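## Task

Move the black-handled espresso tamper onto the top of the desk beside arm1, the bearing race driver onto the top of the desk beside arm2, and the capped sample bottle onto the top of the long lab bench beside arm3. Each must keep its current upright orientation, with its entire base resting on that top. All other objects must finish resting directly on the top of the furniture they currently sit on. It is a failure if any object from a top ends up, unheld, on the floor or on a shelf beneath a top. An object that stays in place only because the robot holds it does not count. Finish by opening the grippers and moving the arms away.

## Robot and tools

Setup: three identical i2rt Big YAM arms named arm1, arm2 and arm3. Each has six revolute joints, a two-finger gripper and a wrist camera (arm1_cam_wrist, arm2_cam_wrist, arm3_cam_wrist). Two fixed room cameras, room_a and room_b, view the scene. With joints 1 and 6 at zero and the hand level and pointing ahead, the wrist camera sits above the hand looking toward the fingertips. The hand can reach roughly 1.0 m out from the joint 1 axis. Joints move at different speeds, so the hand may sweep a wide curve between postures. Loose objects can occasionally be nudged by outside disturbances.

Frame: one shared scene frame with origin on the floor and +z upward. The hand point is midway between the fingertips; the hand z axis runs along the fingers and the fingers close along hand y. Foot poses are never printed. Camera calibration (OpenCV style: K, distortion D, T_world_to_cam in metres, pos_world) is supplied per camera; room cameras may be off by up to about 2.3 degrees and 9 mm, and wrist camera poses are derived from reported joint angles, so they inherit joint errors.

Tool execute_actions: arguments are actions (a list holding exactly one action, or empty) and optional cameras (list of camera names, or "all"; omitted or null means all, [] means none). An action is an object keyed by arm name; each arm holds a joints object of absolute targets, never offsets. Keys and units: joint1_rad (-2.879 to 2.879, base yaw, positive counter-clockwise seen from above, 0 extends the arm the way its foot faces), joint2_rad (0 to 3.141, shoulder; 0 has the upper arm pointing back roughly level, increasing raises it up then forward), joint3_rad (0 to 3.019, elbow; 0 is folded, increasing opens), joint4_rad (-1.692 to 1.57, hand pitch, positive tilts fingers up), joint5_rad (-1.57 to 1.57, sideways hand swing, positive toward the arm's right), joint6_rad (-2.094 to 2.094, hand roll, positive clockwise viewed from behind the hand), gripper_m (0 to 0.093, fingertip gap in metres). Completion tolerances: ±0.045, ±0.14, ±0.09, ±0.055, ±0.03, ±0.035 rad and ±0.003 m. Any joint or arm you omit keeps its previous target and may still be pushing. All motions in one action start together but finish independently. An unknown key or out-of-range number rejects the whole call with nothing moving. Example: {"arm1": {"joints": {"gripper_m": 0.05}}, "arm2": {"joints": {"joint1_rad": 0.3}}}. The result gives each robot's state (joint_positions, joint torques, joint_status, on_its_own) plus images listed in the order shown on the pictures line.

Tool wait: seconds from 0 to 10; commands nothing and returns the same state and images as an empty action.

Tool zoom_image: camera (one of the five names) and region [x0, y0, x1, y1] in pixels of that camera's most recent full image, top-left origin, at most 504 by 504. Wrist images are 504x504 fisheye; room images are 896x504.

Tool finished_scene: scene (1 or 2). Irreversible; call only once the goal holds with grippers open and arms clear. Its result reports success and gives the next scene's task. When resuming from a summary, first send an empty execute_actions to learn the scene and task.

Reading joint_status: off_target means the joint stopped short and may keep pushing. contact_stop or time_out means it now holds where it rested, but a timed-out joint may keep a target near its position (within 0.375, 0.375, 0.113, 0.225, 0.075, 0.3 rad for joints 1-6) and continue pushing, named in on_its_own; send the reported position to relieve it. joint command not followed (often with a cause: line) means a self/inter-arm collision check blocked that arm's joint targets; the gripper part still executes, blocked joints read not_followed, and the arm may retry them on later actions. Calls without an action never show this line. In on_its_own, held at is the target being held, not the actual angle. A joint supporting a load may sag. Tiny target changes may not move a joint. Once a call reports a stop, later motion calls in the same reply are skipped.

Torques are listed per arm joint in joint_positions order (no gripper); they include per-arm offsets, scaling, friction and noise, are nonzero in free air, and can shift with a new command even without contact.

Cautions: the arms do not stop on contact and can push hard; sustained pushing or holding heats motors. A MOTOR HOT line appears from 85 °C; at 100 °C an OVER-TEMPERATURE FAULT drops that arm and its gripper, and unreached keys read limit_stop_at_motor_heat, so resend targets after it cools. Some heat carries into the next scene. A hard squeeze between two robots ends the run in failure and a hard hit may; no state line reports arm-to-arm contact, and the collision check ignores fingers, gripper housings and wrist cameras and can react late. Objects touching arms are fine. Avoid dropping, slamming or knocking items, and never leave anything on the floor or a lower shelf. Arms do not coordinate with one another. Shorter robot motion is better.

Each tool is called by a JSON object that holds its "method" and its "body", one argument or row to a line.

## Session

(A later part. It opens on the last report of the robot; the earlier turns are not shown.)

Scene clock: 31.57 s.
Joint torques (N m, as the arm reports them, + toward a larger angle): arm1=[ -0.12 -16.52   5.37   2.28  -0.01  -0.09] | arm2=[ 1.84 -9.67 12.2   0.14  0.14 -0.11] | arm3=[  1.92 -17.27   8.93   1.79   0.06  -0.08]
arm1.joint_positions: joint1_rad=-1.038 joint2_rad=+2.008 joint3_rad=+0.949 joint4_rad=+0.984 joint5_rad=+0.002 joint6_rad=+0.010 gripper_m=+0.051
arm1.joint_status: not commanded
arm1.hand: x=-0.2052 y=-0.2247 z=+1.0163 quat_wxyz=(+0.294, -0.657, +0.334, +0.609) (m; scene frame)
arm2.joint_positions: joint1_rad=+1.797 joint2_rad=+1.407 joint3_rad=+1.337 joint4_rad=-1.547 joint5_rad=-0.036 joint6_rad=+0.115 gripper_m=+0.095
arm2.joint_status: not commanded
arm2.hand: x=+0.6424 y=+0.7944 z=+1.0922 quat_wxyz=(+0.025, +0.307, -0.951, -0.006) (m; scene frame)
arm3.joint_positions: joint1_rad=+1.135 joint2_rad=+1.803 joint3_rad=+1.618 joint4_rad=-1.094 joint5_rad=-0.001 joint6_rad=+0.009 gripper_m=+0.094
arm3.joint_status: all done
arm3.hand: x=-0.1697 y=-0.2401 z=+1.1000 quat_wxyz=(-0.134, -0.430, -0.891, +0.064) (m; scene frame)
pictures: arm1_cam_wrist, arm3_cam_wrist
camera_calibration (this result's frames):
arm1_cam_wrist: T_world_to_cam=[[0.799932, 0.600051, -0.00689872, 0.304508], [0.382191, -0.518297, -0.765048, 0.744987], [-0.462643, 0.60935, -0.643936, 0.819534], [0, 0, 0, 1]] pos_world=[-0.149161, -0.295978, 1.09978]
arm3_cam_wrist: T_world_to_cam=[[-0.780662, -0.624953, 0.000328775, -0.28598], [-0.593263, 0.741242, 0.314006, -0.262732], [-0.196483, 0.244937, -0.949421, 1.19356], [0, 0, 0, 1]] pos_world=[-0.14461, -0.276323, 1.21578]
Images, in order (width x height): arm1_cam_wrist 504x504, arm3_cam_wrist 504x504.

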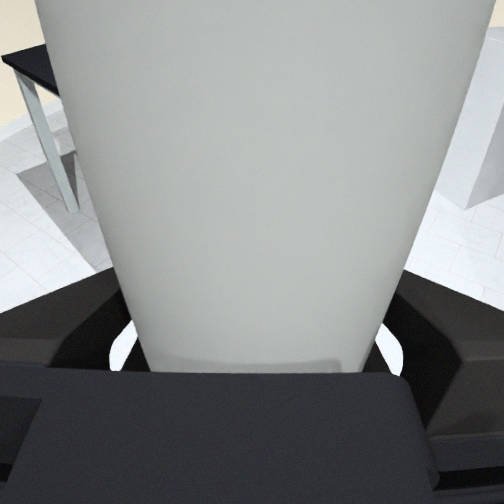

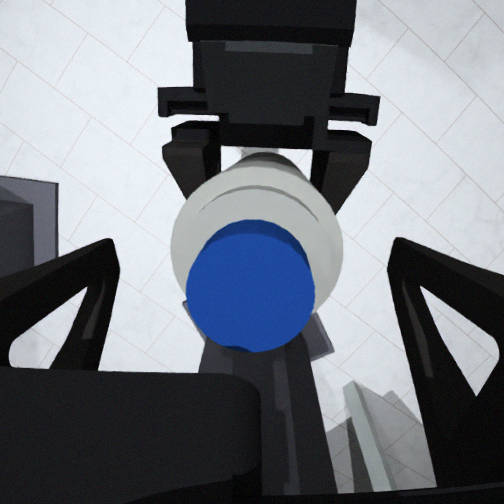

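{"method": "execute_actions", "body": {
  "actions": [
    {"arm3":{"joints":{"gripper_m":0.01}}}
  ],
  "cameras": ["arm3_cam_wrist","arm1_cam_wrist"]
}}

Scene clock: 32.73 s.
Joint torques (N m, as the arm reports them, + toward a larger angle): arm1=[ -0.07 -16.36   5.39   1.92  -0.06  -0.07] | arm2=[ 1.58 -9.52 12.23 -0.02  0.11 -0.1 ] | arm3=[  2.43 -16.97   8.81   1.94  -0.04  -0.08]
arm1.joint_positions: joint1_rad=-1.038 joint2_rad=+2.008 joint3_rad=+0.949 joint4_rad=+0.984 joint5_rad=+0.002 joint6_rad=+0.011 gripper_m=+0.051
arm1.joint_status: not commanded
arm1.hand: x=-0.2051 y=-0.2246 z=+1.0162 quat_wxyz=(+0.294, -0.657, +0.334, +0.609) (m; scene frame)
arm2.joint_positions: joint1_rad=+1.797 joint2_rad=+1.407 joint3_rad=+1.337 joint4_rad=-1.547 joint5_rad=-0.036 joint6_rad=+0.115 gripper_m=+0.095
arm2.joint_status: not commanded
arm2.hand: x=+0.6424 y=+0.7944 z=+1.0922 quat_wxyz=(+0.025, +0.307, -0.951, -0.006) (m; scene frame)
arm3.joint_positions: joint1_rad=+1.135 joint2_rad=+1.803 joint3_rad=+1.618 joint4_rad=-1.094 joint5_rad=+0.000 joint6_rad=+0.009 gripper_m=+0.052
arm3.joint_status: gripper_m off_target (ended at +0.052, target +0.010)
arm3.hand: x=-0.1700 y=-0.2403 z=+1.1000 quat_wxyz=(-0.133, -0.430, -0.891, +0.065) (m; scene frame)
pictures: arm1_cam_wrist, arm3_cam_wrist
camera_calibration (this result's frames):
arm1_cam_wrist: T_world_to_cam=[[0.800423, 0.599388, -0.0075903, 0.305031], [0.381521, -0.519169, -0.764791, 0.744316], [-0.462347, 0.60926, -0.644234, 0.819822], [0, 0, 0, 1]] pos_world=[-0.149084, -0.295891, 1.09972]
arm3_cam_wrist: T_world_to_cam=[[-0.78101, -0.624515, 0.00215217, -0.288268], [-0.592403, 0.741934, 0.313995, -0.262406], [-0.197691, 0.243958, -0.949422, 1.19312], [0, 0, 0, 1]] pos_world=[-0.144721, -0.27641, 1.21579]
Images, in order (width x height): arm1_cam_wrist 504x504, arm3_cam_wrist 504x504.

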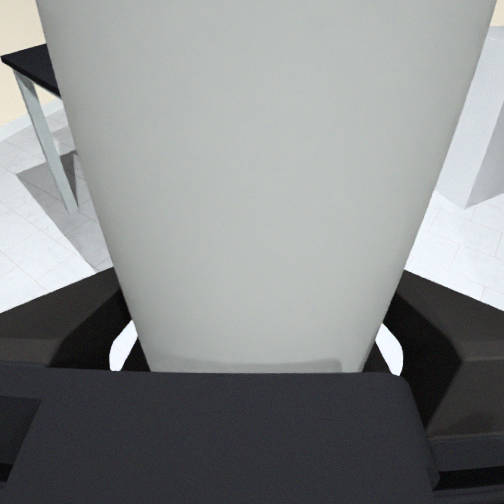

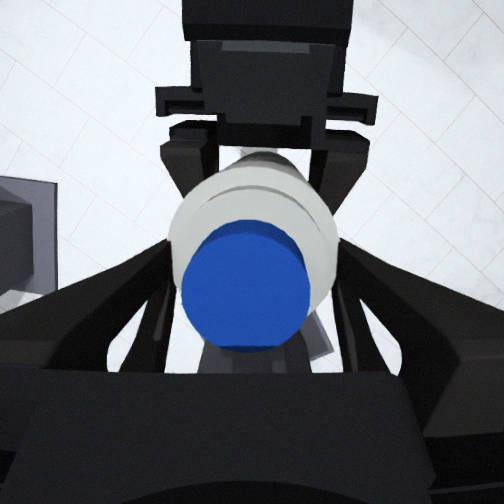

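Barely on the body's rim; regrip 2 cm deeper.

{"method": "execute_actions", "body": {
  "actions": [
    {"arm3":{"joints":{"gripper_m":0.068}}}
  ],
  "cameras": []
}}

{"method": "execute_actions", "body": {
  "actions": [
    {"arm3":{"joints":{"joint3_rad":1.575,"joint4_rad":-1.0}}}
  ],
  "cameras": []
}}

{"method": "execute_actions", "body": {
  "actions": [
    {"arm3":{"joints":{"gripper_m":0.02}}}
  ],
  "cameras": ["arm3_cam_wrist","arm1_cam_wrist"]
}}

Scene clock: 34.33 s.
Joint torques (N m, as the arm reports them, + toward a larger angle): arm1=[  0.16 -17.13   5.51   2.24  -0.06  -0.14] | arm2=[ 1.78 -8.99 12.19 -0.09  0.12 -0.09] | arm3=[  2.22 -17.46   8.83   1.96  -0.06  -0.12]
arm1.joint_positions: joint1_rad=-1.038 joint2_rad=+2.008 joint3_rad=+0.949 joint4_rad=+0.984 joint5_rad=+0.002 joint6_rad=+0.011 gripper_m=+0.051
arm1.joint_status: not commanded
arm1.hand: x=-0.2051 y=-0.2246 z=+1.0162 quat_wxyz=(+0.294, -0.657, +0.334, +0.609) (m; scene frame)
arm2.joint_positions: joint1_rad=+1.797 joint2_rad=+1.407 joint3_rad=+1.337 joint4_rad=-1.547 joint5_rad=-0.036 joint6_rad=+0.115 gripper_m=+0.095
arm2.joint_status: not commanded
arm2.hand: x=+0.6424 y=+0.7944 z=+1.0922 quat_wxyz=(+0.025, +0.307, -0.951, -0.006) (m; scene frame)
arm3.joint_positions: joint1_rad=+1.135 joint2_rad=+1.803 joint3_rad=+1.618 joint4_rad=-1.094 joint5_rad=+0.000 joint6_rad=+0.009 gripper_m=+0.068
arm3.joint_status: all done
arm3.hand: x=-0.1700 y=-0.2403 z=+1.1000 quat_wxyz=(-0.133, -0.430, -0.891, +0.065) (m; scene frame)
pictures: none
No camera images: the call's "cameras" was empty. Leave "cameras" out to get every camera's image.

Scene clock: 35.13 s.
Joint torques (N m, as the arm reports them, + toward a larger angle): arm1=[ -0.51 -17.33   5.47   2.11  -0.11  -0.2 ] | arm2=[ 1.36 -9.53 12.07 -0.1   0.14 -0.12] | arm3=[  2.56 -16.89   8.47   1.94  -0.06  -0.13]
arm1.joint_positions: joint1_rad=-1.038 joint2_rad=+2.008 joint3_rad=+0.949 joint4_rad=+0.984 joint5_rad=+0.002 joint6_rad=+0.011 gripper_m=+0.051
arm1.joint_status: not commanded
arm1.hand: x=-0.2051 y=-0.2246 z=+1.0162 quat_wxyz=(+0.294, -0.657, +0.334, +0.609) (m; scene frame)
arm2.joint_positions: joint1_rad=+1.797 joint2_rad=+1.407 joint3_rad=+1.337 joint4_rad=-1.547 joint5_rad=-0.036 joint6_rad=+0.115 gripper_m=+0.095
arm2.joint_status: not commanded
arm2.hand: x=+0.6424 y=+0.7944 z=+1.0922 quat_wxyz=(+0.025, +0.307, -0.951, -0.006) (m; scene frame)
arm3.joint_positions: joint1_rad=+1.135 joint2_rad=+1.802 joint3_rad=+1.568 joint4_rad=-1.015 joint5_rad=+0.000 joint6_rad=+0.009 gripper_m=+0.068
arm3.joint_status: all done
arm3.hand: x=-0.1682 y=-0.2426 z=+1.0838 quat_wxyz=(-0.147, -0.429, -0.889, +0.071) (m; scene frame)
pictures: none
No camera images: the call's "cameras" was empty. Leave "cameras" out to get every camera's image.

Scene clock: 35.73 s.
Joint torques (N m, as the arm reports them, + toward a larger angle): arm1=[  0.72 -16.65   5.56   2.16  -0.06  -0.11] | arm2=[ 1.43 -8.96 12.09  0.05  0.17 -0.07] | arm3=[  2.49 -17.12   8.7    1.84  -0.11  -0.06]
arm1.joint_positions: joint1_rad=-1.038 joint2_rad=+2.008 joint3_rad=+0.949 joint4_rad=+0.984 joint5_rad=+0.003 joint6_rad=+0.010 gripper_m=+0.051
arm1.joint_status: not commanded
arm1.hand: x=-0.2050 y=-0.2245 z=+1.0161 quat_wxyz=(+0.295, -0.657, +0.334, +0.608) (m; scene frame)
arm2.joint_positions: joint1_rad=+1.797 joint2_rad=+1.407 joint3_rad=+1.337 joint4_rad=-1.547 joint5_rad=-0.036 joint6_rad=+0.115 gripper_m=+0.095
arm2.joint_status: not commanded
arm2.hand: x=+0.6424 y=+0.7944 z=+1.0922 quat_wxyz=(+0.025, +0.307, -0.951, -0.006) (m; scene frame)
arm3.joint_positions: joint1_rad=+1.135 joint2_rad=+1.802 joint3_rad=+1.568 joint4_rad=-1.015 joint5_rad=+0.002 joint6_rad=+0.007 gripper_m=+0.053
arm3.joint_status: gripper_m off_target (ended at +0.053, target +0.020)
arm3.hand: x=-0.1685 y=-0.2428 z=+1.0838 quat_wxyz=(-0.146, -0.428, -0.889, +0.072) (m; scene frame)
pictures: arm1_cam_wrist, arm3_cam_wrist
camera_calibration (this result's frames):
arm1_cam_wrist: T_world_to_cam=[[0.800843, 0.598836, -0.00676111, 0.30402], [0.381845, -0.519287, -0.764549, 0.744034], [-0.46135, 0.609702, -0.64453, 0.820372], [0, 0, 0, 1]] pos_world=[-0.149099, -0.295874, 1.09966]
arm3_cam_wrist: T_world_to_cam=[[-0.780474, -0.625174, 0.00428374, -0.290968], [-0.598185, 0.748737, 0.285601, -0.223153], [-0.181758, 0.220342, -0.958339, 1.18526], [0, 0, 0, 1]] pos_world=[-0.145149, -0.275986, 1.20086]
Images, in order (width x height): arm1_cam_wrist 504x504, arm3_cam_wrist 504x504.

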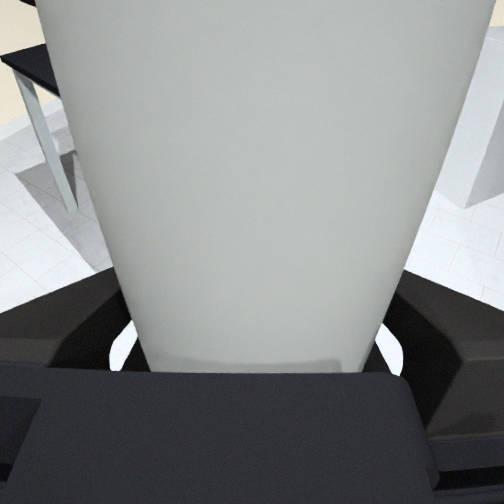

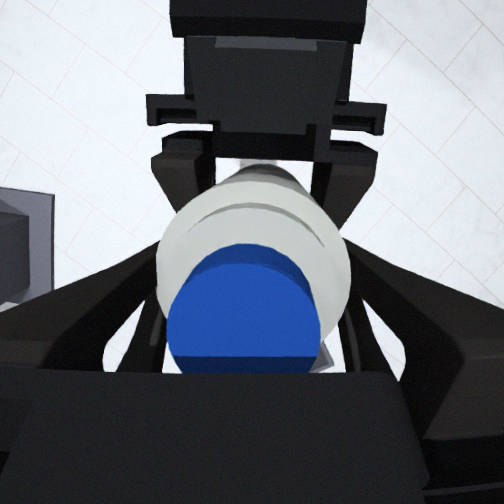

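{"method": "execute_actions", "body": {
  "actions": [
    {"arm1":{"joints":{"gripper_m":0.093}}}
  ],
  "cameras": []
}}

{"method": "execute_actions", "body": {
  "actions": [
    {"arm1":{"joints":{"joint2_rad":1.9,"joint3_rad":0.6,"joint4_rad":1.3}}}
  ],
  "cameras": ["arm3_cam_wrist"]
}}

{"method": "execute_actions", "body": {
  "actions": [
    {"arm3":{"joints":{"joint1_rad":-1.72}}}
  ],
  "cameras": []
}}

{"method": "execute_actions", "body": {
  "actions": [
    {"arm3":{"joints":{"joint2_rad":1.92,"joint3_rad":1.32,"joint4_rad":-0.59}}}
  ],
  "cameras": ["arm3_cam_wrist","room_a","room_b"]
}}

{"method": "zoom_image", "body": {
  "camera": "room_a",
  "region": [440, 300, 600, 440]
}}

{"method": "zoom_image", "body": {
  "camera": "room_b",
  "region": [370, 140, 460, 220]
}}

Scene clock: 38.90 s.
Joint torques (N m, as the arm reports them, + toward a larger angle): arm1=[  0.49 -17.61   5.63   2.19  -0.01  -0.13] | arm2=[ 1.93 -9.79 12.07  0.04  0.14 -0.1 ] | arm3=[  2.91 -16.92   8.55   1.87  -0.06  -0.1 ]
arm1.joint_positions: joint1_rad=-1.038 joint2_rad=+2.008 joint3_rad=+0.949 joint4_rad=+0.984 joint5_rad=+0.003 joint6_rad=+0.010 gripper_m=+0.093
arm1.joint_status: all done
arm1.hand: x=-0.2050 y=-0.2246 z=+1.0161 quat_wxyz=(+0.295, -0.657, +0.334, +0.608) (m; scene frame)
arm2.joint_positions: joint1_rad=+1.797 joint2_rad=+1.407 joint3_rad=+1.337 joint4_rad=-1.547 joint5_rad=-0.036 joint6_rad=+0.115 gripper_m=+0.095
arm2.joint_status: not commanded
arm2.hand: x=+0.6424 y=+0.7944 z=+1.0922 quat_wxyz=(+0.025, +0.307, -0.951, -0.006) (m; scene frame)
arm3.joint_positions: joint1_rad=+1.135 joint2_rad=+1.802 joint3_rad=+1.568 joint4_rad=-1.015 joint5_rad=+0.002 joint6_rad=+0.007 gripper_m=+0.053
arm3.joint_status: not commanded
arm3.hand: x=-0.1684 y=-0.2427 z=+1.0838 quat_wxyz=(-0.146, -0.428, -0.889, +0.072) (m; scene frame)
pictures: none
No camera images: the call's "cameras" was empty. Leave "cameras" out to get every camera's image.

Scene clock: 40.00 s.
Joint torques (N m, as the arm reports them, + toward a larger angle): arm1=[ -0.37 -14.7    3.22   3.06  -0.03  -0.15] | arm2=[ 1.91 -9.1  12.01  0.05  0.13 -0.11] | arm3=[  2.31 -16.9    8.42   1.77  -0.04  -0.04]
arm1.joint_positions: joint1_rad=-1.038 joint2_rad=+1.912 joint3_rad=+0.596 joint4_rad=+1.279 joint5_rad=+0.003 joint6_rad=+0.010 gripper_m=+0.093
arm1.joint_status: all done
arm1.hand: x=-0.1314 y=-0.3212 z=+1.0104 quat_wxyz=(+0.301, -0.645, +0.328, +0.621) (m; scene frame)
arm2.joint_positions: joint1_rad=+1.797 joint2_rad=+1.407 joint3_rad=+1.337 joint4_rad=-1.547 joint5_rad=-0.036 joint6_rad=+0.115 gripper_m=+0.095
arm2.joint_status: not commanded
arm2.hand: x=+0.6424 y=+0.7944 z=+1.0922 quat_wxyz=(+0.025, +0.307, -0.951, -0.006) (m; scene frame)
arm3.joint_positions: joint1_rad=+1.135 joint2_rad=+1.802 joint3_rad=+1.568 joint4_rad=-1.015 joint5_rad=+0.002 joint6_rad=+0.007 gripper_m=+0.053
arm3.joint_status: not commanded
arm3.hand: x=-0.1684 y=-0.2427 z=+1.0838 quat_wxyz=(-0.146, -0.428, -0.889, +0.072) (m; scene frame)
pictures: arm3_cam_wrist
camera_calibration (this result's frames):
arm3_cam_wrist: T_world_to_cam=[[-0.780398, -0.625271, 0.00392255, -0.290522], [-0.598357, 0.748599, 0.285603, -0.223218], [-0.181516, 0.220537, -0.95834, 1.18535], [0, 0, 0, 1]] pos_world=[-0.145127, -0.275968, 1.20086]
Images, in order (width x height): arm3_cam_wrist 504x504.

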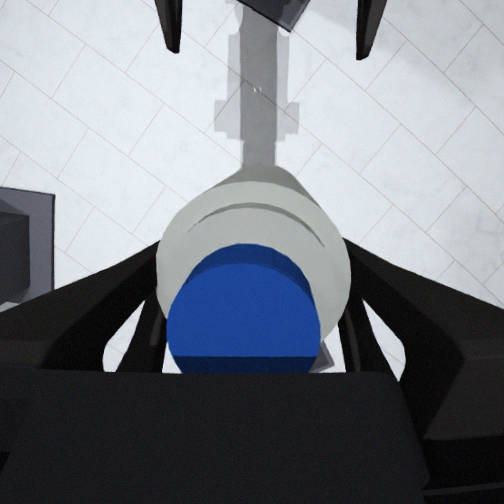

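Scene clock: 42.47 s.
Joint torques (N m, as the arm reports them, + toward a larger angle): arm1=[ -0.72 -14.76   3.31   2.95  -0.07  -0.13] | arm2=[ 2.18 -9.7  12.24  0.18  0.11 -0.07] | arm3=[  1.49 -17.78   8.41   1.47  -0.08  -0.07]
arm1.joint_positions: joint1_rad=-1.038 joint2_rad=+1.912 joint3_rad=+0.596 joint4_rad=+1.279 joint5_rad=+0.003 joint6_rad=+0.010 gripper_m=+0.093
arm1.joint_status: not commanded
arm1.hand: x=-0.1314 y=-0.3212 z=+1.0104 quat_wxyz=(+0.301, -0.645, +0.328, +0.621) (m; scene frame)
arm2.joint_positions: joint1_rad=+1.797 joint2_rad=+1.407 joint3_rad=+1.337 joint4_rad=-1.547 joint5_rad=-0.036 joint6_rad=+0.115 gripper_m=+0.095
arm2.joint_status: not commanded
arm2.hand: x=+0.6424 y=+0.7944 z=+1.0922 quat_wxyz=(+0.025, +0.307, -0.951, -0.006) (m; scene frame)
arm3.joint_positions: joint1_rad=-1.726 joint2_rad=+1.805 joint3_rad=+1.568 joint4_rad=-1.003 joint5_rad=+0.001 joint6_rad=+0.007 gripper_m=+0.053
arm3.joint_status: all done
arm3.hand: x=-1.0734 y=+0.6029 z=+1.0766 quat_wxyz=(+0.047, -0.940, +0.300, +0.155) (m; scene frame)
pictures: none
No camera images: the call's "cameras" was empty. Leave "cameras" out to get every camera's image.

Scene clock: 43.70 s.
Joint torques (N m, as the arm reports them, + toward a larger angle): arm1=[  0.54 -15.     3.34   2.98  -0.06  -0.1 ] | arm2=[ 2.13 -9.85 12.11  0.    0.09 -0.12] | arm3=[  1.44 -18.15   8.6    1.71  -0.11  -0.05]
arm1.joint_positions: joint1_rad=-1.038 joint2_rad=+1.912 joint3_rad=+0.596 joint4_rad=+1.279 joint5_rad=+0.003 joint6_rad=+0.010 gripper_m=+0.093
arm1.joint_status: not commanded
arm1.hand: x=-0.1314 y=-0.3212 z=+1.0104 quat_wxyz=(+0.301, -0.645, +0.328, +0.621) (m; scene frame)
arm2.joint_positions: joint1_rad=+1.797 joint2_rad=+1.407 joint3_rad=+1.337 joint4_rad=-1.547 joint5_rad=-0.036 joint6_rad=+0.115 gripper_m=+0.095
arm2.joint_status: not commanded
arm2.hand: x=+0.6424 y=+0.7944 z=+1.0922 quat_wxyz=(+0.025, +0.307, -0.951, -0.006) (m; scene frame)
arm3.joint_positions: joint1_rad=-1.726 joint2_rad=+1.932 joint3_rad=+1.291 joint4_rad=-0.604 joint5_rad=+0.001 joint6_rad=+0.007 gripper_m=+0.053
arm3.joint_status: all done
arm3.hand: x=-1.0546 y=+0.5889 z=+0.9153 quat_wxyz=(+0.046, -0.940, +0.301, +0.153) (m; scene frame)
pictures: arm3_cam_wrist, room_a, room_b
camera_calibration (this result's frames):
arm3_cam_wrist: T_world_to_cam=[[0.57689, 0.816814, -0.00363167, 0.127613], [0.781936, -0.550961, 0.291579, 0.887594], [0.236165, -0.171049, -0.95654, 1.34911], [0, 0, 0, 1]] pos_world=[-1.08627, 0.615557, 1.03213]
Images, in order (width x height): arm3_cam_wrist 504x504, room_a 896x504, room_b 896x504.

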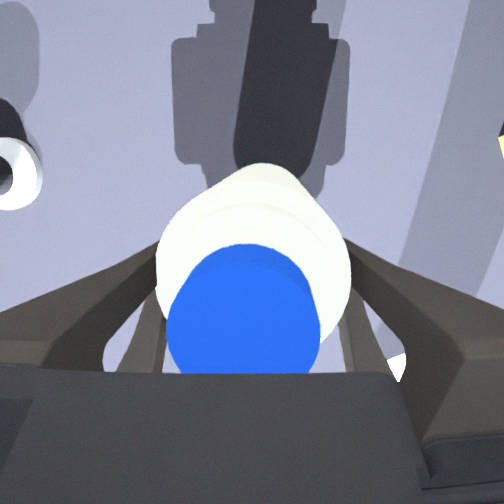

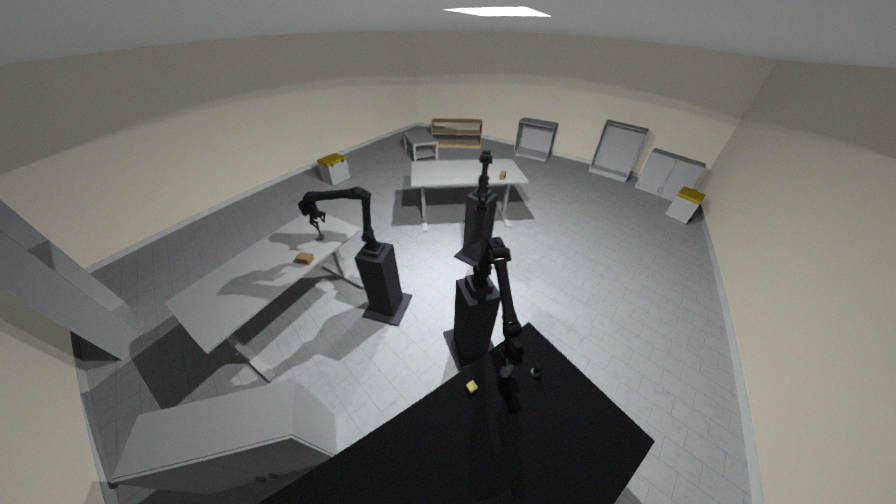

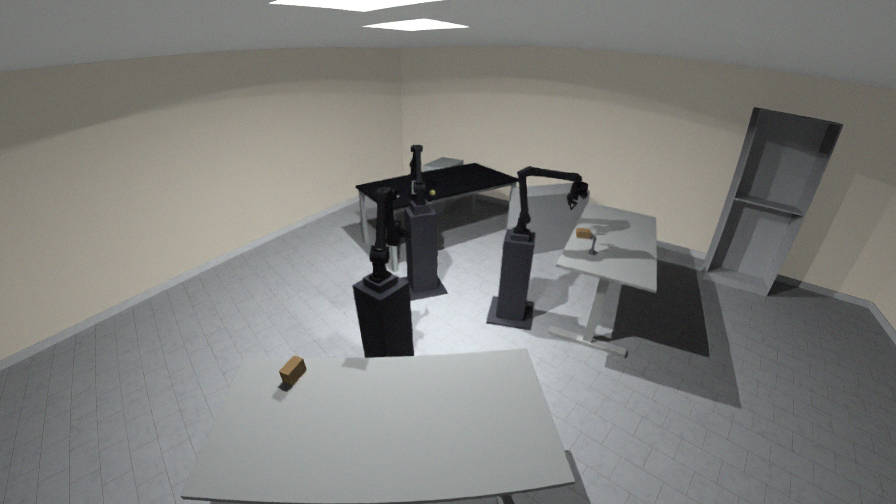

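Region (440, 300, 600, 440) of room_a's 896x504 image, scaled by 3.150, with more detail than that image has; it fills the top 441 rows of this view, and the rest is white.

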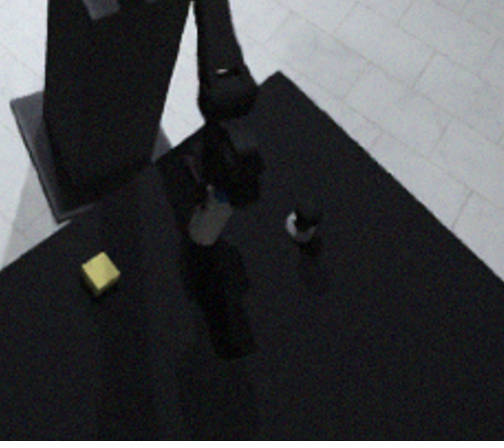

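Region (370, 140, 460, 220) of room_b's 896x504 image, scaled by 5.600, with more detail than that image has.

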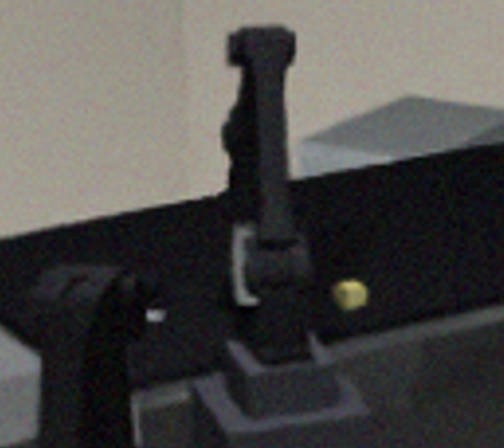

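{"method": "execute_actions", "body": {
  "actions": [
    {"arm3":{"joints":{"joint2_rad":1.97,"joint4_rad":-0.53}}}
  ],
  "cameras": ["arm3_cam_wrist"]
}}

Scene clock: 44.97 s.
Joint torques (N m, as the arm reports them, + toward a larger angle): arm1=[ -0.36 -15.16   3.32   3.11  -0.1   -0.13] | arm2=[ 2.07 -9.86 12.02  0.02  0.08 -0.1 ] | arm3=[  1.94 -17.57   8.66   1.99  -0.08  -0.07]
arm1.joint_positions: joint1_rad=-1.038 joint2_rad=+1.912 joint3_rad=+0.596 joint4_rad=+1.279 joint5_rad=+0.003 joint6_rad=+0.010 gripper_m=+0.093
arm1.joint_status: not commanded
arm1.hand: x=-0.1314 y=-0.3212 z=+1.0104 quat_wxyz=(+0.301, -0.645, +0.328, +0.621) (m; scene frame)
arm2.joint_positions: joint1_rad=+1.797 joint2_rad=+1.407 joint3_rad=+1.337 joint4_rad=-1.547 joint5_rad=-0.036 joint6_rad=+0.115 gripper_m=+0.095
arm2.joint_status: not commanded
arm2.hand: x=+0.6424 y=+0.7944 z=+1.0922 quat_wxyz=(+0.025, +0.307, -0.951, -0.006) (m; scene frame)
arm3.joint_positions: joint1_rad=-1.726 joint2_rad=+1.964 joint3_rad=+1.291 joint4_rad=-0.545 joint5_rad=+0.001 joint6_rad=+0.007 gripper_m=+0.053
arm3.joint_status: all done
arm3.hand: x=-1.0622 y=+0.5941 z=+0.9011 quat_wxyz=(+0.050, -0.938, +0.300, +0.166) (m; scene frame)
pictures: arm3_cam_wrist
camera_calibration (this result's frames):
arm3_cam_wrist: T_world_to_cam=[[0.5769, 0.816806, -0.00374782, 0.12778], [0.787974, -0.555316, 0.265936, 0.932626], [0.215137, -0.156371, -0.963984, 1.31381], [0, 0, 0, 1]] pos_world=[-1.09125, 0.618972, 1.01895]
Images, in order (width x height): arm3_cam_wrist 504x504.

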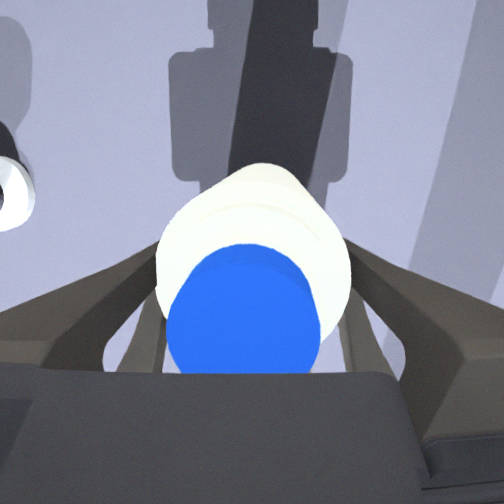

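{"method": "execute_actions", "body": {
  "actions": [
    {"arm3":{"joints":{"joint2_rad":2.01,"joint4_rad":-0.50}}}
  ],
  "cameras": ["arm3_cam_wrist"]
}}

Scene clock: 46.40 s.
Joint torques (N m, as the arm reports them, + toward a larger angle): arm1=[ -0.85 -15.6    3.36   3.08  -0.09  -0.17] | arm2=[ 2.03 -9.39 12.01  0.01  0.09 -0.11] | arm3=[  1.62 -16.67   8.24   1.73  -0.06  -0.05]
arm1.joint_positions: joint1_rad=-1.038 joint2_rad=+1.912 joint3_rad=+0.596 joint4_rad=+1.279 joint5_rad=+0.003 joint6_rad=+0.010 gripper_m=+0.093
arm1.joint_status: not commanded
arm1.hand: x=-0.1314 y=-0.3212 z=+1.0104 quat_wxyz=(+0.301, -0.645, +0.328, +0.621) (m; scene frame)
arm2.joint_positions: joint1_rad=+1.797 joint2_rad=+1.407 joint3_rad=+1.337 joint4_rad=-1.547 joint5_rad=-0.036 joint6_rad=+0.115 gripper_m=+0.095
arm2.joint_status: not commanded
arm2.hand: x=+0.6424 y=+0.7944 z=+1.0922 quat_wxyz=(+0.025, +0.307, -0.951, -0.006) (m; scene frame)
arm3.joint_positions: joint1_rad=-1.726 joint2_rad=+2.000 joint3_rad=+1.294 joint4_rad=-0.510 joint5_rad=+0.000 joint6_rad=+0.007 gripper_m=+0.053
arm3.joint_status: all done
arm3.hand: x=-1.0651 y=+0.5960 z=+0.8836 quat_wxyz=(+0.050, -0.938, +0.300, +0.166) (m; scene frame)
pictures: arm3_cam_wrist
camera_calibration (this result's frames):
arm3_cam_wrist: T_world_to_cam=[[0.576686, 0.816954, -0.0044697, 0.128255], [0.788474, -0.555133, 0.264833, 0.942039], [0.213875, -0.15625, -0.964284, 1.29674], [0, 0, 0, 1]] pos_world=[-1.09408, 0.620793, 1.00151]
Images, in order (width x height): arm3_cam_wrist 504x504.

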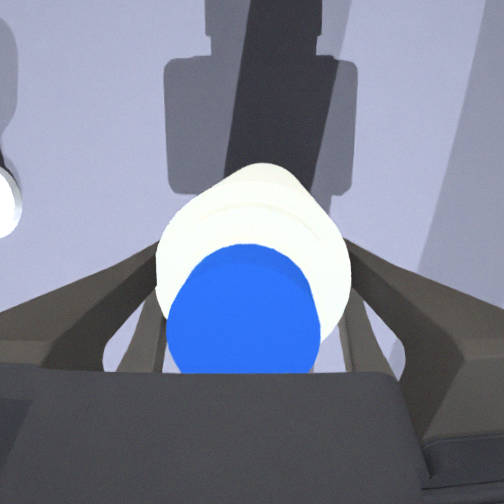

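{"method": "execute_actions", "body": {
  "actions": [
    {"arm3":{"joints":{"gripper_m":0.093}}}
  ],
  "cameras": ["arm3_cam_wrist"]
}}

{"method": "execute_actions", "body": {
  "actions": [
    {"arm3":{"joints":{"joint2_rad":1.8,"joint4_rad":-0.7}}}
  ],
  "cameras": []
}}

{"method": "execute_actions", "body": {
  "actions": [
    {"arm3":{"joints":{"joint1_rad":-1.445,"joint3_rad":1.41}}}
  ],
  "cameras": []
}}

{"method": "execute_actions", "body": {
  "actions": [
    {"arm3":{"joints":{"joint2_rad":2.0,"joint4_rad":-0.57}}}
  ],
  "cameras": ["arm3_cam_wrist","room_a"]
}}

Scene clock: 48.40 s.
Joint torques (N m, as the arm reports them, + toward a larger angle): arm1=[  0.12 -15.1    3.47   3.14   0.02  -0.06] | arm2=[ 1.8  -9.17 12.03  0.01  0.13 -0.14] | arm3=[  1.58 -17.16   8.03   1.62  -0.05  -0.07]
arm1.joint_positions: joint1_rad=-1.038 joint2_rad=+1.912 joint3_rad=+0.596 joint4_rad=+1.279 joint5_rad=+0.003 joint6_rad=+0.010 gripper_m=+0.093
arm1.joint_status: not commanded
arm1.hand: x=-0.1314 y=-0.3212 z=+1.0104 quat_wxyz=(+0.301, -0.645, +0.328, +0.621) (m; scene frame)
arm2.joint_positions: joint1_rad=+1.797 joint2_rad=+1.407 joint3_rad=+1.337 joint4_rad=-1.547 joint5_rad=-0.036 joint6_rad=+0.115 gripper_m=+0.095
arm2.joint_status: not commanded
arm2.hand: x=+0.6424 y=+0.7944 z=+1.0922 quat_wxyz=(+0.025, +0.307, -0.951, -0.006) (m; scene frame)
arm3.joint_positions: joint1_rad=-1.726 joint2_rad=+2.000 joint3_rad=+1.294 joint4_rad=-0.510 joint5_rad=+0.000 joint6_rad=+0.007 gripper_m=+0.093
arm3.joint_status: all done
arm3.hand: x=-1.0651 y=+0.5960 z=+0.8836 quat_wxyz=(+0.050, -0.938, +0.300, +0.166) (m; scene frame)
pictures: arm3_cam_wrist
camera_calibration (this result's frames):
arm3_cam_wrist: T_world_to_cam=[[0.576686, 0.816954, -0.0044697, 0.128255], [0.788474, -0.555133, 0.264833, 0.942039], [0.213875, -0.15625, -0.964284, 1.29674], [0, 0, 0, 1]] pos_world=[-1.09408, 0.620793, 1.00151]
Images, in order (width x height): arm3_cam_wrist 504x504.

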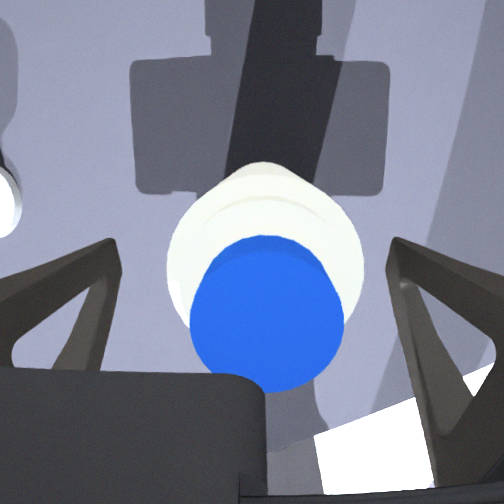

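Scene clock: 49.63 s.
Joint torques (N m, as the arm reports them, + toward a larger angle): arm1=[  0.57 -15.84   3.     3.12  -0.05  -0.11] | arm2=[ 2.04 -9.39 12.13  0.07  0.08 -0.05] | arm3=[  1.72 -15.41   9.15   0.72  -0.04  -0.09]
arm1.joint_positions: joint1_rad=-1.038 joint2_rad=+1.912 joint3_rad=+0.596 joint4_rad=+1.279 joint5_rad=+0.003 joint6_rad=+0.010 gripper_m=+0.093
arm1.joint_status: not commanded
arm1.hand: x=-0.1314 y=-0.3212 z=+1.0104 quat_wxyz=(+0.301, -0.645, +0.328, +0.621) (m; scene frame)
arm2.joint_positions: joint1_rad=+1.797 joint2_rad=+1.407 joint3_rad=+1.337 joint4_rad=-1.547 joint5_rad=-0.036 joint6_rad=+0.115 gripper_m=+0.095
arm2.joint_status: not commanded
arm2.hand: x=+0.6424 y=+0.7944 z=+1.0922 quat_wxyz=(+0.025, +0.307, -0.951, -0.006) (m; scene frame)
arm3.joint_positions: joint1_rad=-1.726 joint2_rad=+1.792 joint3_rad=+1.294 joint4_rad=-0.691 joint5_rad=+0.000 joint6_rad=+0.007 gripper_m=+0.093
arm3.joint_status: all done
arm3.hand: x=-1.0500 y=+0.5859 z=+0.9902 quat_wxyz=(+0.054, -0.936, +0.299, +0.179) (m; scene frame)
pictures: none
No camera images: the call's "cameras" was empty. Leave "cameras" out to get every camera's image.

Scene clock: 50.90 s.
Joint torques (N m, as the arm reports them, + toward a larger angle): arm1=[ -0.28 -14.99   3.42   2.89  -0.07  -0.09] | arm2=[ 1.53 -9.25 12.04  0.06  0.08 -0.11] | arm3=[  0.   -16.67  10.03   1.08   0.04  -0.09]
arm1.joint_positions: joint1_rad=-1.038 joint2_rad=+1.912 joint3_rad=+0.596 joint4_rad=+1.279 joint5_rad=+0.003 joint6_rad=+0.010 gripper_m=+0.093
arm1.joint_status: not commanded
arm1.hand: x=-0.1314 y=-0.3212 z=+1.0104 quat_wxyz=(+0.301, -0.645, +0.328, +0.621) (m; scene frame)
arm2.joint_positions: joint1_rad=+1.797 joint2_rad=+1.407 joint3_rad=+1.337 joint4_rad=-1.547 joint5_rad=-0.036 joint6_rad=+0.115 gripper_m=+0.095
arm2.joint_status: not commanded
arm2.hand: x=+0.6424 y=+0.7944 z=+1.0922 quat_wxyz=(+0.025, +0.307, -0.951, -0.006) (m; scene frame)
arm3.joint_positions: joint1_rad=-1.435 joint2_rad=+1.796 joint3_rad=+1.375 joint4_rad=-0.694 joint5_rad=-0.002 joint6_rad=+0.007 gripper_m=+0.093
arm3.joint_status: all done
arm3.hand: x=-1.1579 y=+0.4403 z=+1.0244 quat_wxyz=(+0.031, -0.961, +0.159, +0.222) (m; scene frame)
pictures: none
No camera images: the call's "cameras" was empty. Leave "cameras" out to get every camera's image.

Scene clock: 52.10 s.
Joint torques (N m, as the arm reports them, + toward a larger angle): arm1=[ -0.18 -14.91   3.49   3.09  -0.02  -0.15] | arm2=[ 2.03 -9.61 12.19  0.    0.11 -0.13] | arm3=[  0.07 -19.09   8.75   2.06   0.06  -0.06]
arm1.joint_positions: joint1_rad=-1.038 joint2_rad=+1.912 joint3_rad=+0.596 joint4_rad=+1.279 joint5_rad=+0.003 joint6_rad=+0.010 gripper_m=+0.093
arm1.joint_status: not commanded
arm1.hand: x=-0.1314 y=-0.3212 z=+1.0104 quat_wxyz=(+0.301, -0.645, +0.328, +0.621) (m; scene frame)
arm2.joint_positions: joint1_rad=+1.797 joint2_rad=+1.407 joint3_rad=+1.337 joint4_rad=-1.547 joint5_rad=-0.036 joint6_rad=+0.115 gripper_m=+0.095
arm2.joint_status: not commanded
arm2.hand: x=+0.6424 y=+0.7944 z=+1.0922 quat_wxyz=(+0.025, +0.307, -0.951, -0.006) (m; scene frame)
arm3.joint_positions: joint1_rad=-1.435 joint2_rad=+2.013 joint3_rad=+1.381 joint4_rad=-0.584 joint5_rad=-0.002 joint6_rad=+0.007 gripper_m=+0.093
arm3.joint_status: all done
arm3.hand: x=-1.1665 y=+0.4425 z=+0.9039 quat_wxyz=(+0.024, -0.971, +0.160, +0.173) (m; scene frame)
pictures: arm3_cam_wrist, room_a
camera_calibration (this result's frames):
arm3_cam_wrist: T_world_to_cam=[[0.316869, 0.948437, -0.00780766, -0.0460412], [0.915788, -0.303797, 0.262755, 0.970596], [0.246834, -0.0904088, -0.964831, 1.32379], [0, 0, 0, 1]] pos_world=[-1.20103, 0.458214, 1.02184]
Images, in order (width x height): arm3_cam_wrist 504x504, room_a 896x504.

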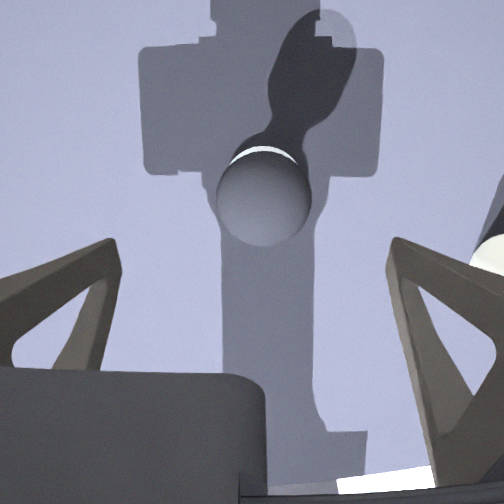

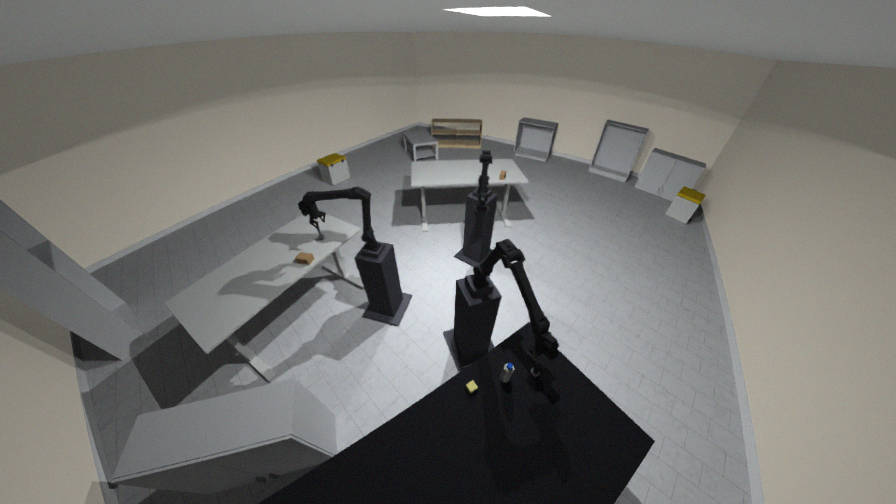

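{"method": "execute_actions", "body": {
  "actions": [
    {"arm3":{"joints":{"joint2_rad":2.17,"joint3_rad":1.46,"joint4_rad":-0.45}}}
  ],
  "cameras": ["arm3_cam_wrist"]
}}

Scene clock: 53.63 s.
Joint torques (N m, as the arm reports them, + toward a larger angle): arm1=[  0.66 -14.69   3.47   2.89  -0.11  -0.1 ] | arm2=[ 1.49 -9.55 12.03  0.08  0.12 -0.1 ] | arm3=[  0.4  -20.73   7.81   1.86   0.03  -0.08]
arm1.joint_positions: joint1_rad=-1.038 joint2_rad=+1.912 joint3_rad=+0.596 joint4_rad=+1.279 joint5_rad=+0.003 joint6_rad=+0.010 gripper_m=+0.093
arm1.joint_status: not commanded
arm1.hand: x=-0.1314 y=-0.3212 z=+1.0104 quat_wxyz=(+0.301, -0.645, +0.328, +0.621) (m; scene frame)
arm2.joint_positions: joint1_rad=+1.797 joint2_rad=+1.407 joint3_rad=+1.337 joint4_rad=-1.547 joint5_rad=-0.036 joint6_rad=+0.115 gripper_m=+0.095
arm2.joint_status: not commanded
arm2.hand: x=+0.6424 y=+0.7944 z=+1.0922 quat_wxyz=(+0.025, +0.307, -0.951, -0.006) (m; scene frame)
arm3.joint_positions: joint1_rad=-1.435 joint2_rad=+2.184 joint3_rad=+1.439 joint4_rad=-0.462 joint5_rad=-0.002 joint6_rad=+0.007 gripper_m=+0.093
arm3.joint_status: all done
arm3.hand: x=-1.1896 y=+0.4497 z=+0.8283 quat_wxyz=(+0.024, -0.971, +0.160, +0.177) (m; scene frame)
pictures: arm3_cam_wrist
camera_calibration (this result's frames):
arm3_cam_wrist: T_world_to_cam=[[0.31685, 0.948443, -0.00783408, -0.0461511], [0.917744, -0.304487, 0.255017, 1.02276], [0.239484, -0.0879917, -0.966905, 1.24909], [0, 0, 0, 1]] pos_world=[-1.22315, 0.4651, 0.946565]
Images, in order (width x height): arm3_cam_wrist 504x504.

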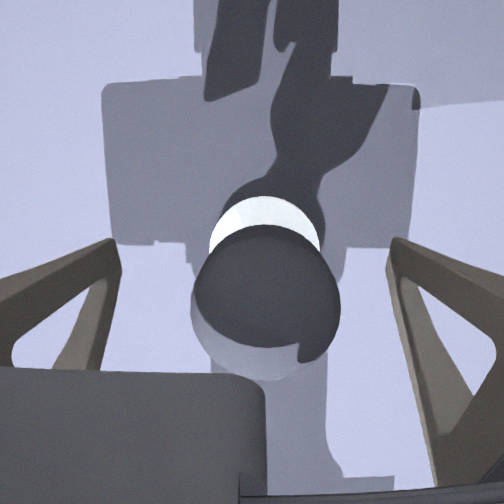

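{"method": "execute_actions", "body": {
  "actions": [
    {"arm3":{"joints":{"joint4_rad":-0.505}}}
  ],
  "cameras": []
}}

{"method": "execute_actions", "body": {
  "actions": [
    {"arm3":{"joints":{"gripper_m":0.01}}}
  ],
  "cameras": ["arm3_cam_wrist"]
}}

{"method": "execute_actions", "body": {
  "actions": [
    {"arm3":{"joints":{"joint2_rad":1.8,"joint3_rad":1.6,"joint4_rad":-1.01}}}
  ],
  "cameras": []
}}

{"method": "execute_actions", "body": {
  "actions": [
    {"arm3":{"joints":{"joint1_rad":1.13}},"arm1":{"joints":{"joint2_rad":1.75,"joint3_rad":0.59,"joint4_rad":0.87}}}
  ],
  "cameras": ["arm3_cam_wrist","arm1_cam_wrist"]
}}

Scene clock: 55.13 s.
Joint torques (N m, as the arm reports them, + toward a larger angle): arm1=[  0.95 -14.35   3.18   3.11  -0.07  -0.12] | arm2=[ 1.93 -9.77 12.03 -0.09  0.13 -0.1 ] | arm3=[  0.21 -20.44   7.56   0.89   0.04  -0.05]
arm1.joint_positions: joint1_rad=-1.038 joint2_rad=+1.912 joint3_rad=+0.596 joint4_rad=+1.279 joint5_rad=+0.003 joint6_rad=+0.010 gripper_m=+0.093
arm1.joint_status: not commanded
arm1.hand: x=-0.1314 y=-0.3212 z=+1.0104 quat_wxyz=(+0.301, -0.645, +0.328, +0.621) (m; scene frame)
arm2.joint_positions: joint1_rad=+1.797 joint2_rad=+1.407 joint3_rad=+1.337 joint4_rad=-1.547 joint5_rad=-0.036 joint6_rad=+0.115 gripper_m=+0.095
arm2.joint_status: not commanded
arm2.hand: x=+0.6424 y=+0.7944 z=+1.0922 quat_wxyz=(+0.025, +0.307, -0.951, -0.006) (m; scene frame)
arm3.joint_positions: joint1_rad=-1.435 joint2_rad=+2.184 joint3_rad=+1.439 joint4_rad=-0.495 joint5_rad=-0.002 joint6_rad=+0.007 gripper_m=+0.093
arm3.joint_status: all done
arm3.hand: x=-1.1823 y=+0.4473 z=+0.8256 quat_wxyz=(+0.022, -0.974, +0.161, +0.161) (m; scene frame)
pictures: none
No camera images: the call's "cameras" was empty. Leave "cameras" out to get every camera's image.

Scene clock: 55.83 s.
Joint torques (N m, as the arm reports them, + toward a larger angle): arm1=[ -0.16 -14.49   3.32   3.1   -0.06  -0.15] | arm2=[ 1.91 -9.78 12.08 -0.08  0.1  -0.12] | arm3=[  0.21 -20.53   7.5    0.89  -0.02  -0.05]
arm1.joint_positions: joint1_rad=-1.038 joint2_rad=+1.912 joint3_rad=+0.596 joint4_rad=+1.279 joint5_rad=+0.003 joint6_rad=+0.010 gripper_m=+0.093
arm1.joint_status: not commanded
arm1.hand: x=-0.1314 y=-0.3212 z=+1.0104 quat_wxyz=(+0.301, -0.645, +0.328, +0.621) (m; scene frame)
arm2.joint_positions: joint1_rad=+1.797 joint2_rad=+1.407 joint3_rad=+1.337 joint4_rad=-1.547 joint5_rad=-0.036 joint6_rad=+0.115 gripper_m=+0.095
arm2.joint_status: not commanded
arm2.hand: x=+0.6424 y=+0.7944 z=+1.0922 quat_wxyz=(+0.025, +0.307, -0.951, -0.006) (m; scene frame)
arm3.joint_positions: joint1_rad=-1.435 joint2_rad=+2.184 joint3_rad=+1.439 joint4_rad=-0.496 joint5_rad=+0.000 joint6_rad=+0.007 gripper_m=+0.045
arm3.joint_status: gripper_m off_target (ended at +0.045, target +0.010)
arm3.hand: x=-1.1819 y=+0.4480 z=+0.8255 quat_wxyz=(+0.023, -0.974, +0.161, +0.161) (m; scene frame)
pictures: arm3_cam_wrist
camera_calibration (this result's frames):
arm3_cam_wrist: T_world_to_cam=[[0.317891, 0.948109, -0.00579071, -0.0473176], [0.908672, -0.302914, 0.287329, 0.977851], [0.270665, -0.0966011, -0.957815, 1.27764], [0, 0, 0, 1]] pos_world=[-1.21932, 0.464488, 0.942502]
Images, in order (width x height): arm3_cam_wrist 504x504.

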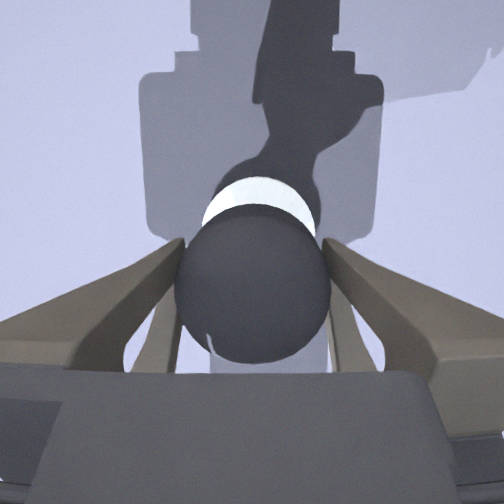

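Scene clock: 57.37 s.
Joint torques (N m, as the arm reports them, + toward a larger angle): arm1=[ -0.01 -15.2    3.22   2.99  -0.1   -0.11] | arm2=[ 2.33 -8.73 12.15 -0.08  0.1  -0.11] | arm3=[  0.09 -19.87   9.63   1.05  -0.03  -0.08]
arm1.joint_positions: joint1_rad=-1.038 joint2_rad=+1.912 joint3_rad=+0.596 joint4_rad=+1.279 joint5_rad=+0.003 joint6_rad=+0.010 gripper_m=+0.093
arm1.joint_status: not commanded
arm1.hand: x=-0.1314 y=-0.3212 z=+1.0104 quat_wxyz=(+0.301, -0.645, +0.328, +0.621) (m; scene frame)
arm2.joint_positions: joint1_rad=+1.797 joint2_rad=+1.407 joint3_rad=+1.337 joint4_rad=-1.547 joint5_rad=-0.036 joint6_rad=+0.115 gripper_m=+0.095
arm2.joint_status: not commanded
arm2.hand: x=+0.6424 y=+0.7944 z=+1.0922 quat_wxyz=(+0.025, +0.307, -0.951, -0.006) (m; scene frame)
arm3.joint_positions: joint1_rad=-1.435 joint2_rad=+1.830 joint3_rad=+1.574 joint4_rad=-1.007 joint5_rad=+0.000 joint6_rad=+0.007 gripper_m=+0.045
arm3.joint_status: all done
arm3.hand: x=-1.1569 y=+0.4411 z=+1.0646 quat_wxyz=(+0.021, -0.975, +0.161, +0.150) (m; scene frame)
pictures: none
No camera images: the call's "cameras" was empty. Leave "cameras" out to get every camera's image.

Scene clock: 59.70 s.
Joint torques (N m, as the arm reports them, + toward a larger angle): arm1=[ -0.43 -13.65   4.17   1.85  -0.07  -0.18] | arm2=[ 1.78 -9.36 12.19  0.15  0.11 -0.07] | arm3=[ -0.08 -19.82   9.85   1.01   0.01  -0.11]
arm1.joint_positions: joint1_rad=-1.038 joint2_rad=+1.749 joint3_rad=+0.587 joint4_rad=+0.877 joint5_rad=+0.003 joint6_rad=+0.010 gripper_m=+0.093
arm1.joint_status: all done
arm1.hand: x=-0.1248 y=-0.3300 z=+0.9959 quat_wxyz=(+0.259, -0.717, +0.363, +0.536) (m; scene frame)
arm2.joint_positions: joint1_rad=+1.797 joint2_rad=+1.407 joint3_rad=+1.337 joint4_rad=-1.547 joint5_rad=-0.036 joint6_rad=+0.115 gripper_m=+0.095
arm2.joint_status: not commanded
arm2.hand: x=+0.6424 y=+0.7944 z=+1.0922 quat_wxyz=(+0.025, +0.307, -0.951, -0.006) (m; scene frame)
arm3.joint_positions: joint1_rad=+1.143 joint2_rad=+1.830 joint3_rad=+1.574 joint4_rad=-1.007 joint5_rad=-0.001 joint6_rad=+0.007 gripper_m=+0.045
arm3.joint_status: all done
arm3.hand: x=-0.1613 y=-0.2431 z=+1.0702 quat_wxyz=(-0.141, -0.425, -0.892, +0.067) (m; scene frame)
pictures: arm1_cam_wrist, arm3_cam_wrist
camera_calibration (this result's frames):
arm1_cam_wrist: T_world_to_cam=[[0.800226, 0.599677, -0.00501607, 0.301379], [0.470931, -0.633559, -0.613863, 0.466565], [-0.371297, 0.488867, -0.789397, 1.02432], [0, 0, 0, 1]] pos_world=[-0.0805657, -0.385888, 1.09651]
arm3_cam_wrist: T_world_to_cam=[[-0.774701, -0.632327, 0.000881054, -0.282638], [-0.603241, 0.739482, 0.298774, -0.231938], [-0.189575, 0.230929, -0.954323, 1.17066], [0, 0, 0, 1]] pos_world=[-0.136946, -0.277545, 1.18674]
Images, in order (width x height): arm1_cam_wrist 504x504, arm3_cam_wrist 504x504.

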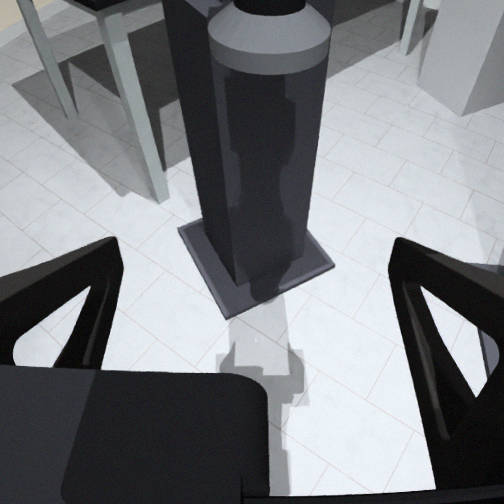

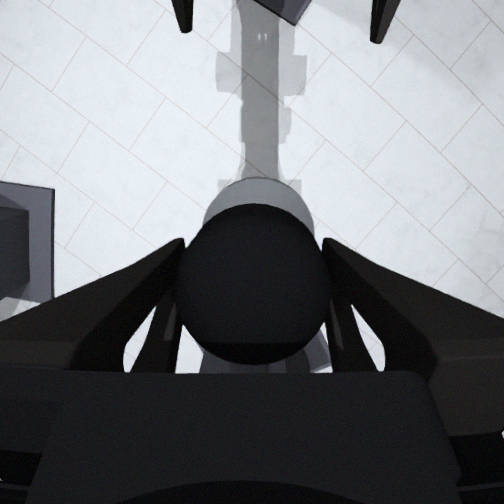

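{"method": "execute_actions", "body": {
  "actions": [
    {"arm1":{"joints":{"joint1_rad":-1.06,"joint3_rad":0.81,"joint4_rad":0.66}}}
  ],
  "cameras": ["arm3_cam_wrist","arm1_cam_wrist"]
}}

Scene clock: 61.60 s.
Joint torques (N m, as the arm reports them, + toward a larger angle): arm1=[ -1.62 -14.82   6.57   1.95  -0.05  -0.11] | arm2=[ 1.77 -9.19 11.99  0.07  0.11 -0.14] | arm3=[  0.07 -19.7    9.68   0.96   0.03  -0.08]
arm1.joint_positions: joint1_rad=-1.049 joint2_rad=+1.749 joint3_rad=+0.791 joint4_rad=+0.667 joint5_rad=+0.002 joint6_rad=+0.010 gripper_m=+0.093
arm1.joint_status: all done
arm1.hand: x=-0.1605 y=-0.2721 z=+1.0316 quat_wxyz=(+0.261, -0.717, +0.368, +0.532) (m; scene frame)
arm2.joint_positions: joint1_rad=+1.797 joint2_rad=+1.407 joint3_rad=+1.337 joint4_rad=-1.547 joint5_rad=-0.036 joint6_rad=+0.115 gripper_m=+0.095
arm2.joint_status: not commanded
arm2.hand: x=+0.6424 y=+0.7944 z=+1.0922 quat_wxyz=(+0.025, +0.307, -0.951, -0.006) (m; scene frame)
arm3.joint_positions: joint1_rad=+1.143 joint2_rad=+1.830 joint3_rad=+1.574 joint4_rad=-1.007 joint5_rad=-0.001 joint6_rad=+0.007 gripper_m=+0.045
arm3.joint_status: not commanded
arm3.hand: x=-0.1613 y=-0.2431 z=+1.0702 quat_wxyz=(-0.141, -0.425, -0.892, +0.067) (m; scene frame)
pictures: arm1_cam_wrist, arm3_cam_wrist
camera_calibration (this result's frames):
arm1_cam_wrist: T_world_to_cam=[[0.806355, 0.591411, -0.00496438, 0.294004], [0.466811, -0.641579, -0.608657, 0.533708], [-0.363152, 0.488476, -0.793418, 1.01627], [0, 0, 0, 1]] pos_world=[-0.117151, -0.327888, 1.13264]
arm3_cam_wrist: T_world_to_cam=[[-0.774701, -0.632327, 0.000881054, -0.282638], [-0.603241, 0.739482, 0.298774, -0.231938], [-0.189575, 0.230929, -0.954323, 1.17066], [0, 0, 0, 1]] pos_world=[-0.136946, -0.277545, 1.18674]
Images, in order (width x height): arm1_cam_wrist 504x504, arm3_cam_wrist 504x504.

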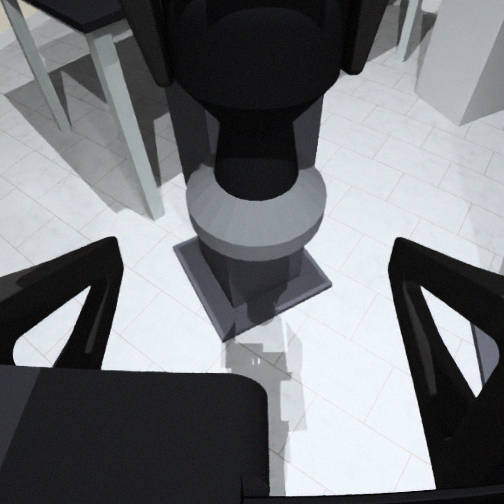

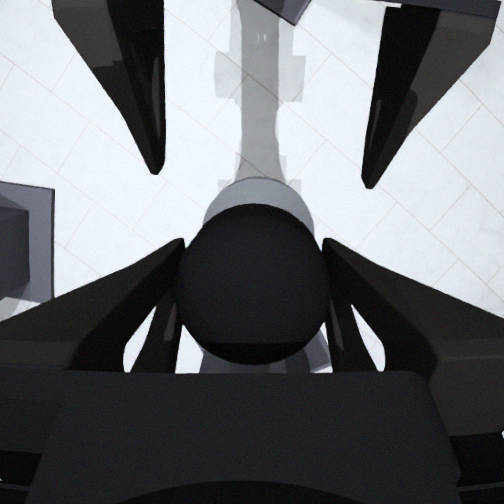

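{"method": "execute_actions", "body": {
  "actions": [
    {"arm1":{"joints":{"joint2_rad":1.83,"joint3_rad":0.935,"joint4_rad":0.62}}}
  ],
  "cameras": ["arm3_cam_wrist","arm1_cam_wrist"]
}}

Scene clock: 63.00 s.
Joint torques (N m, as the arm reports them, + toward a larger angle): arm1=[ -1.22 -17.59   7.71   1.85  -0.06  -0.15] | arm2=[ 1.63 -9.36 12.    0.01  0.12 -0.13] | arm3=[ -0.05 -19.54   9.73   1.18   0.04  -0.07]
arm1.joint_positions: joint1_rad=-1.049 joint2_rad=+1.827 joint3_rad=+0.903 joint4_rad=+0.626 joint5_rad=+0.002 joint6_rad=+0.010 gripper_m=+0.093
arm1.joint_status: all done
arm1.hand: x=-0.1830 y=-0.2420 z=+1.0260 quat_wxyz=(+0.260, -0.718, +0.369, +0.530) (m; scene frame)
arm2.joint_positions: joint1_rad=+1.797 joint2_rad=+1.407 joint3_rad=+1.337 joint4_rad=-1.547 joint5_rad=-0.036 joint6_rad=+0.115 gripper_m=+0.095
arm2.joint_status: not commanded
arm2.hand: x=+0.6424 y=+0.7944 z=+1.0922 quat_wxyz=(+0.025, +0.307, -0.951, -0.006) (m; scene frame)
arm3.joint_positions: joint1_rad=+1.143 joint2_rad=+1.830 joint3_rad=+1.574 joint4_rad=-1.007 joint5_rad=-0.001 joint6_rad=+0.007 gripper_m=+0.045
arm3.joint_status: not commanded
arm3.hand: x=-0.1613 y=-0.2431 z=+1.0702 quat_wxyz=(-0.141, -0.425, -0.892, +0.067) (m; scene frame)
pictures: arm1_cam_wrist, arm3_cam_wrist
camera_calibration (this result's frames):
arm1_cam_wrist: T_world_to_cam=[[0.806341, 0.591431, -0.00491723, 0.294271], [0.469058, -0.64452, -0.603804, 0.554865], [-0.360277, 0.484565, -0.797118, 0.992341], [0, 0, 0, 1]] pos_world=[-0.140029, -0.297273, 1.12749]
arm3_cam_wrist: T_world_to_cam=[[-0.774701, -0.632327, 0.000881054, -0.282638], [-0.603241, 0.739482, 0.298774, -0.231938], [-0.189575, 0.230929, -0.954323, 1.17066], [0, 0, 0, 1]] pos_world=[-0.136946, -0.277545, 1.18674]
Images, in order (width x height): arm1_cam_wrist 504x504, arm3_cam_wrist 504x504.

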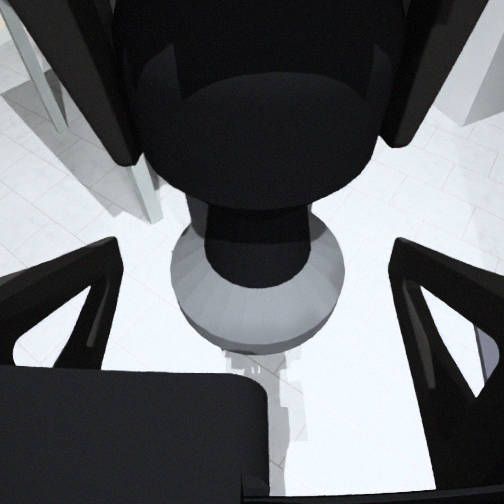

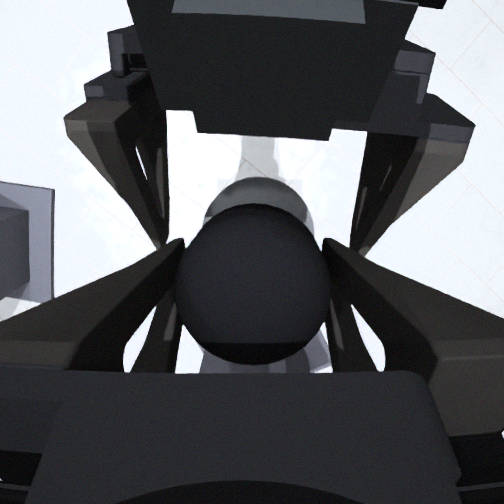

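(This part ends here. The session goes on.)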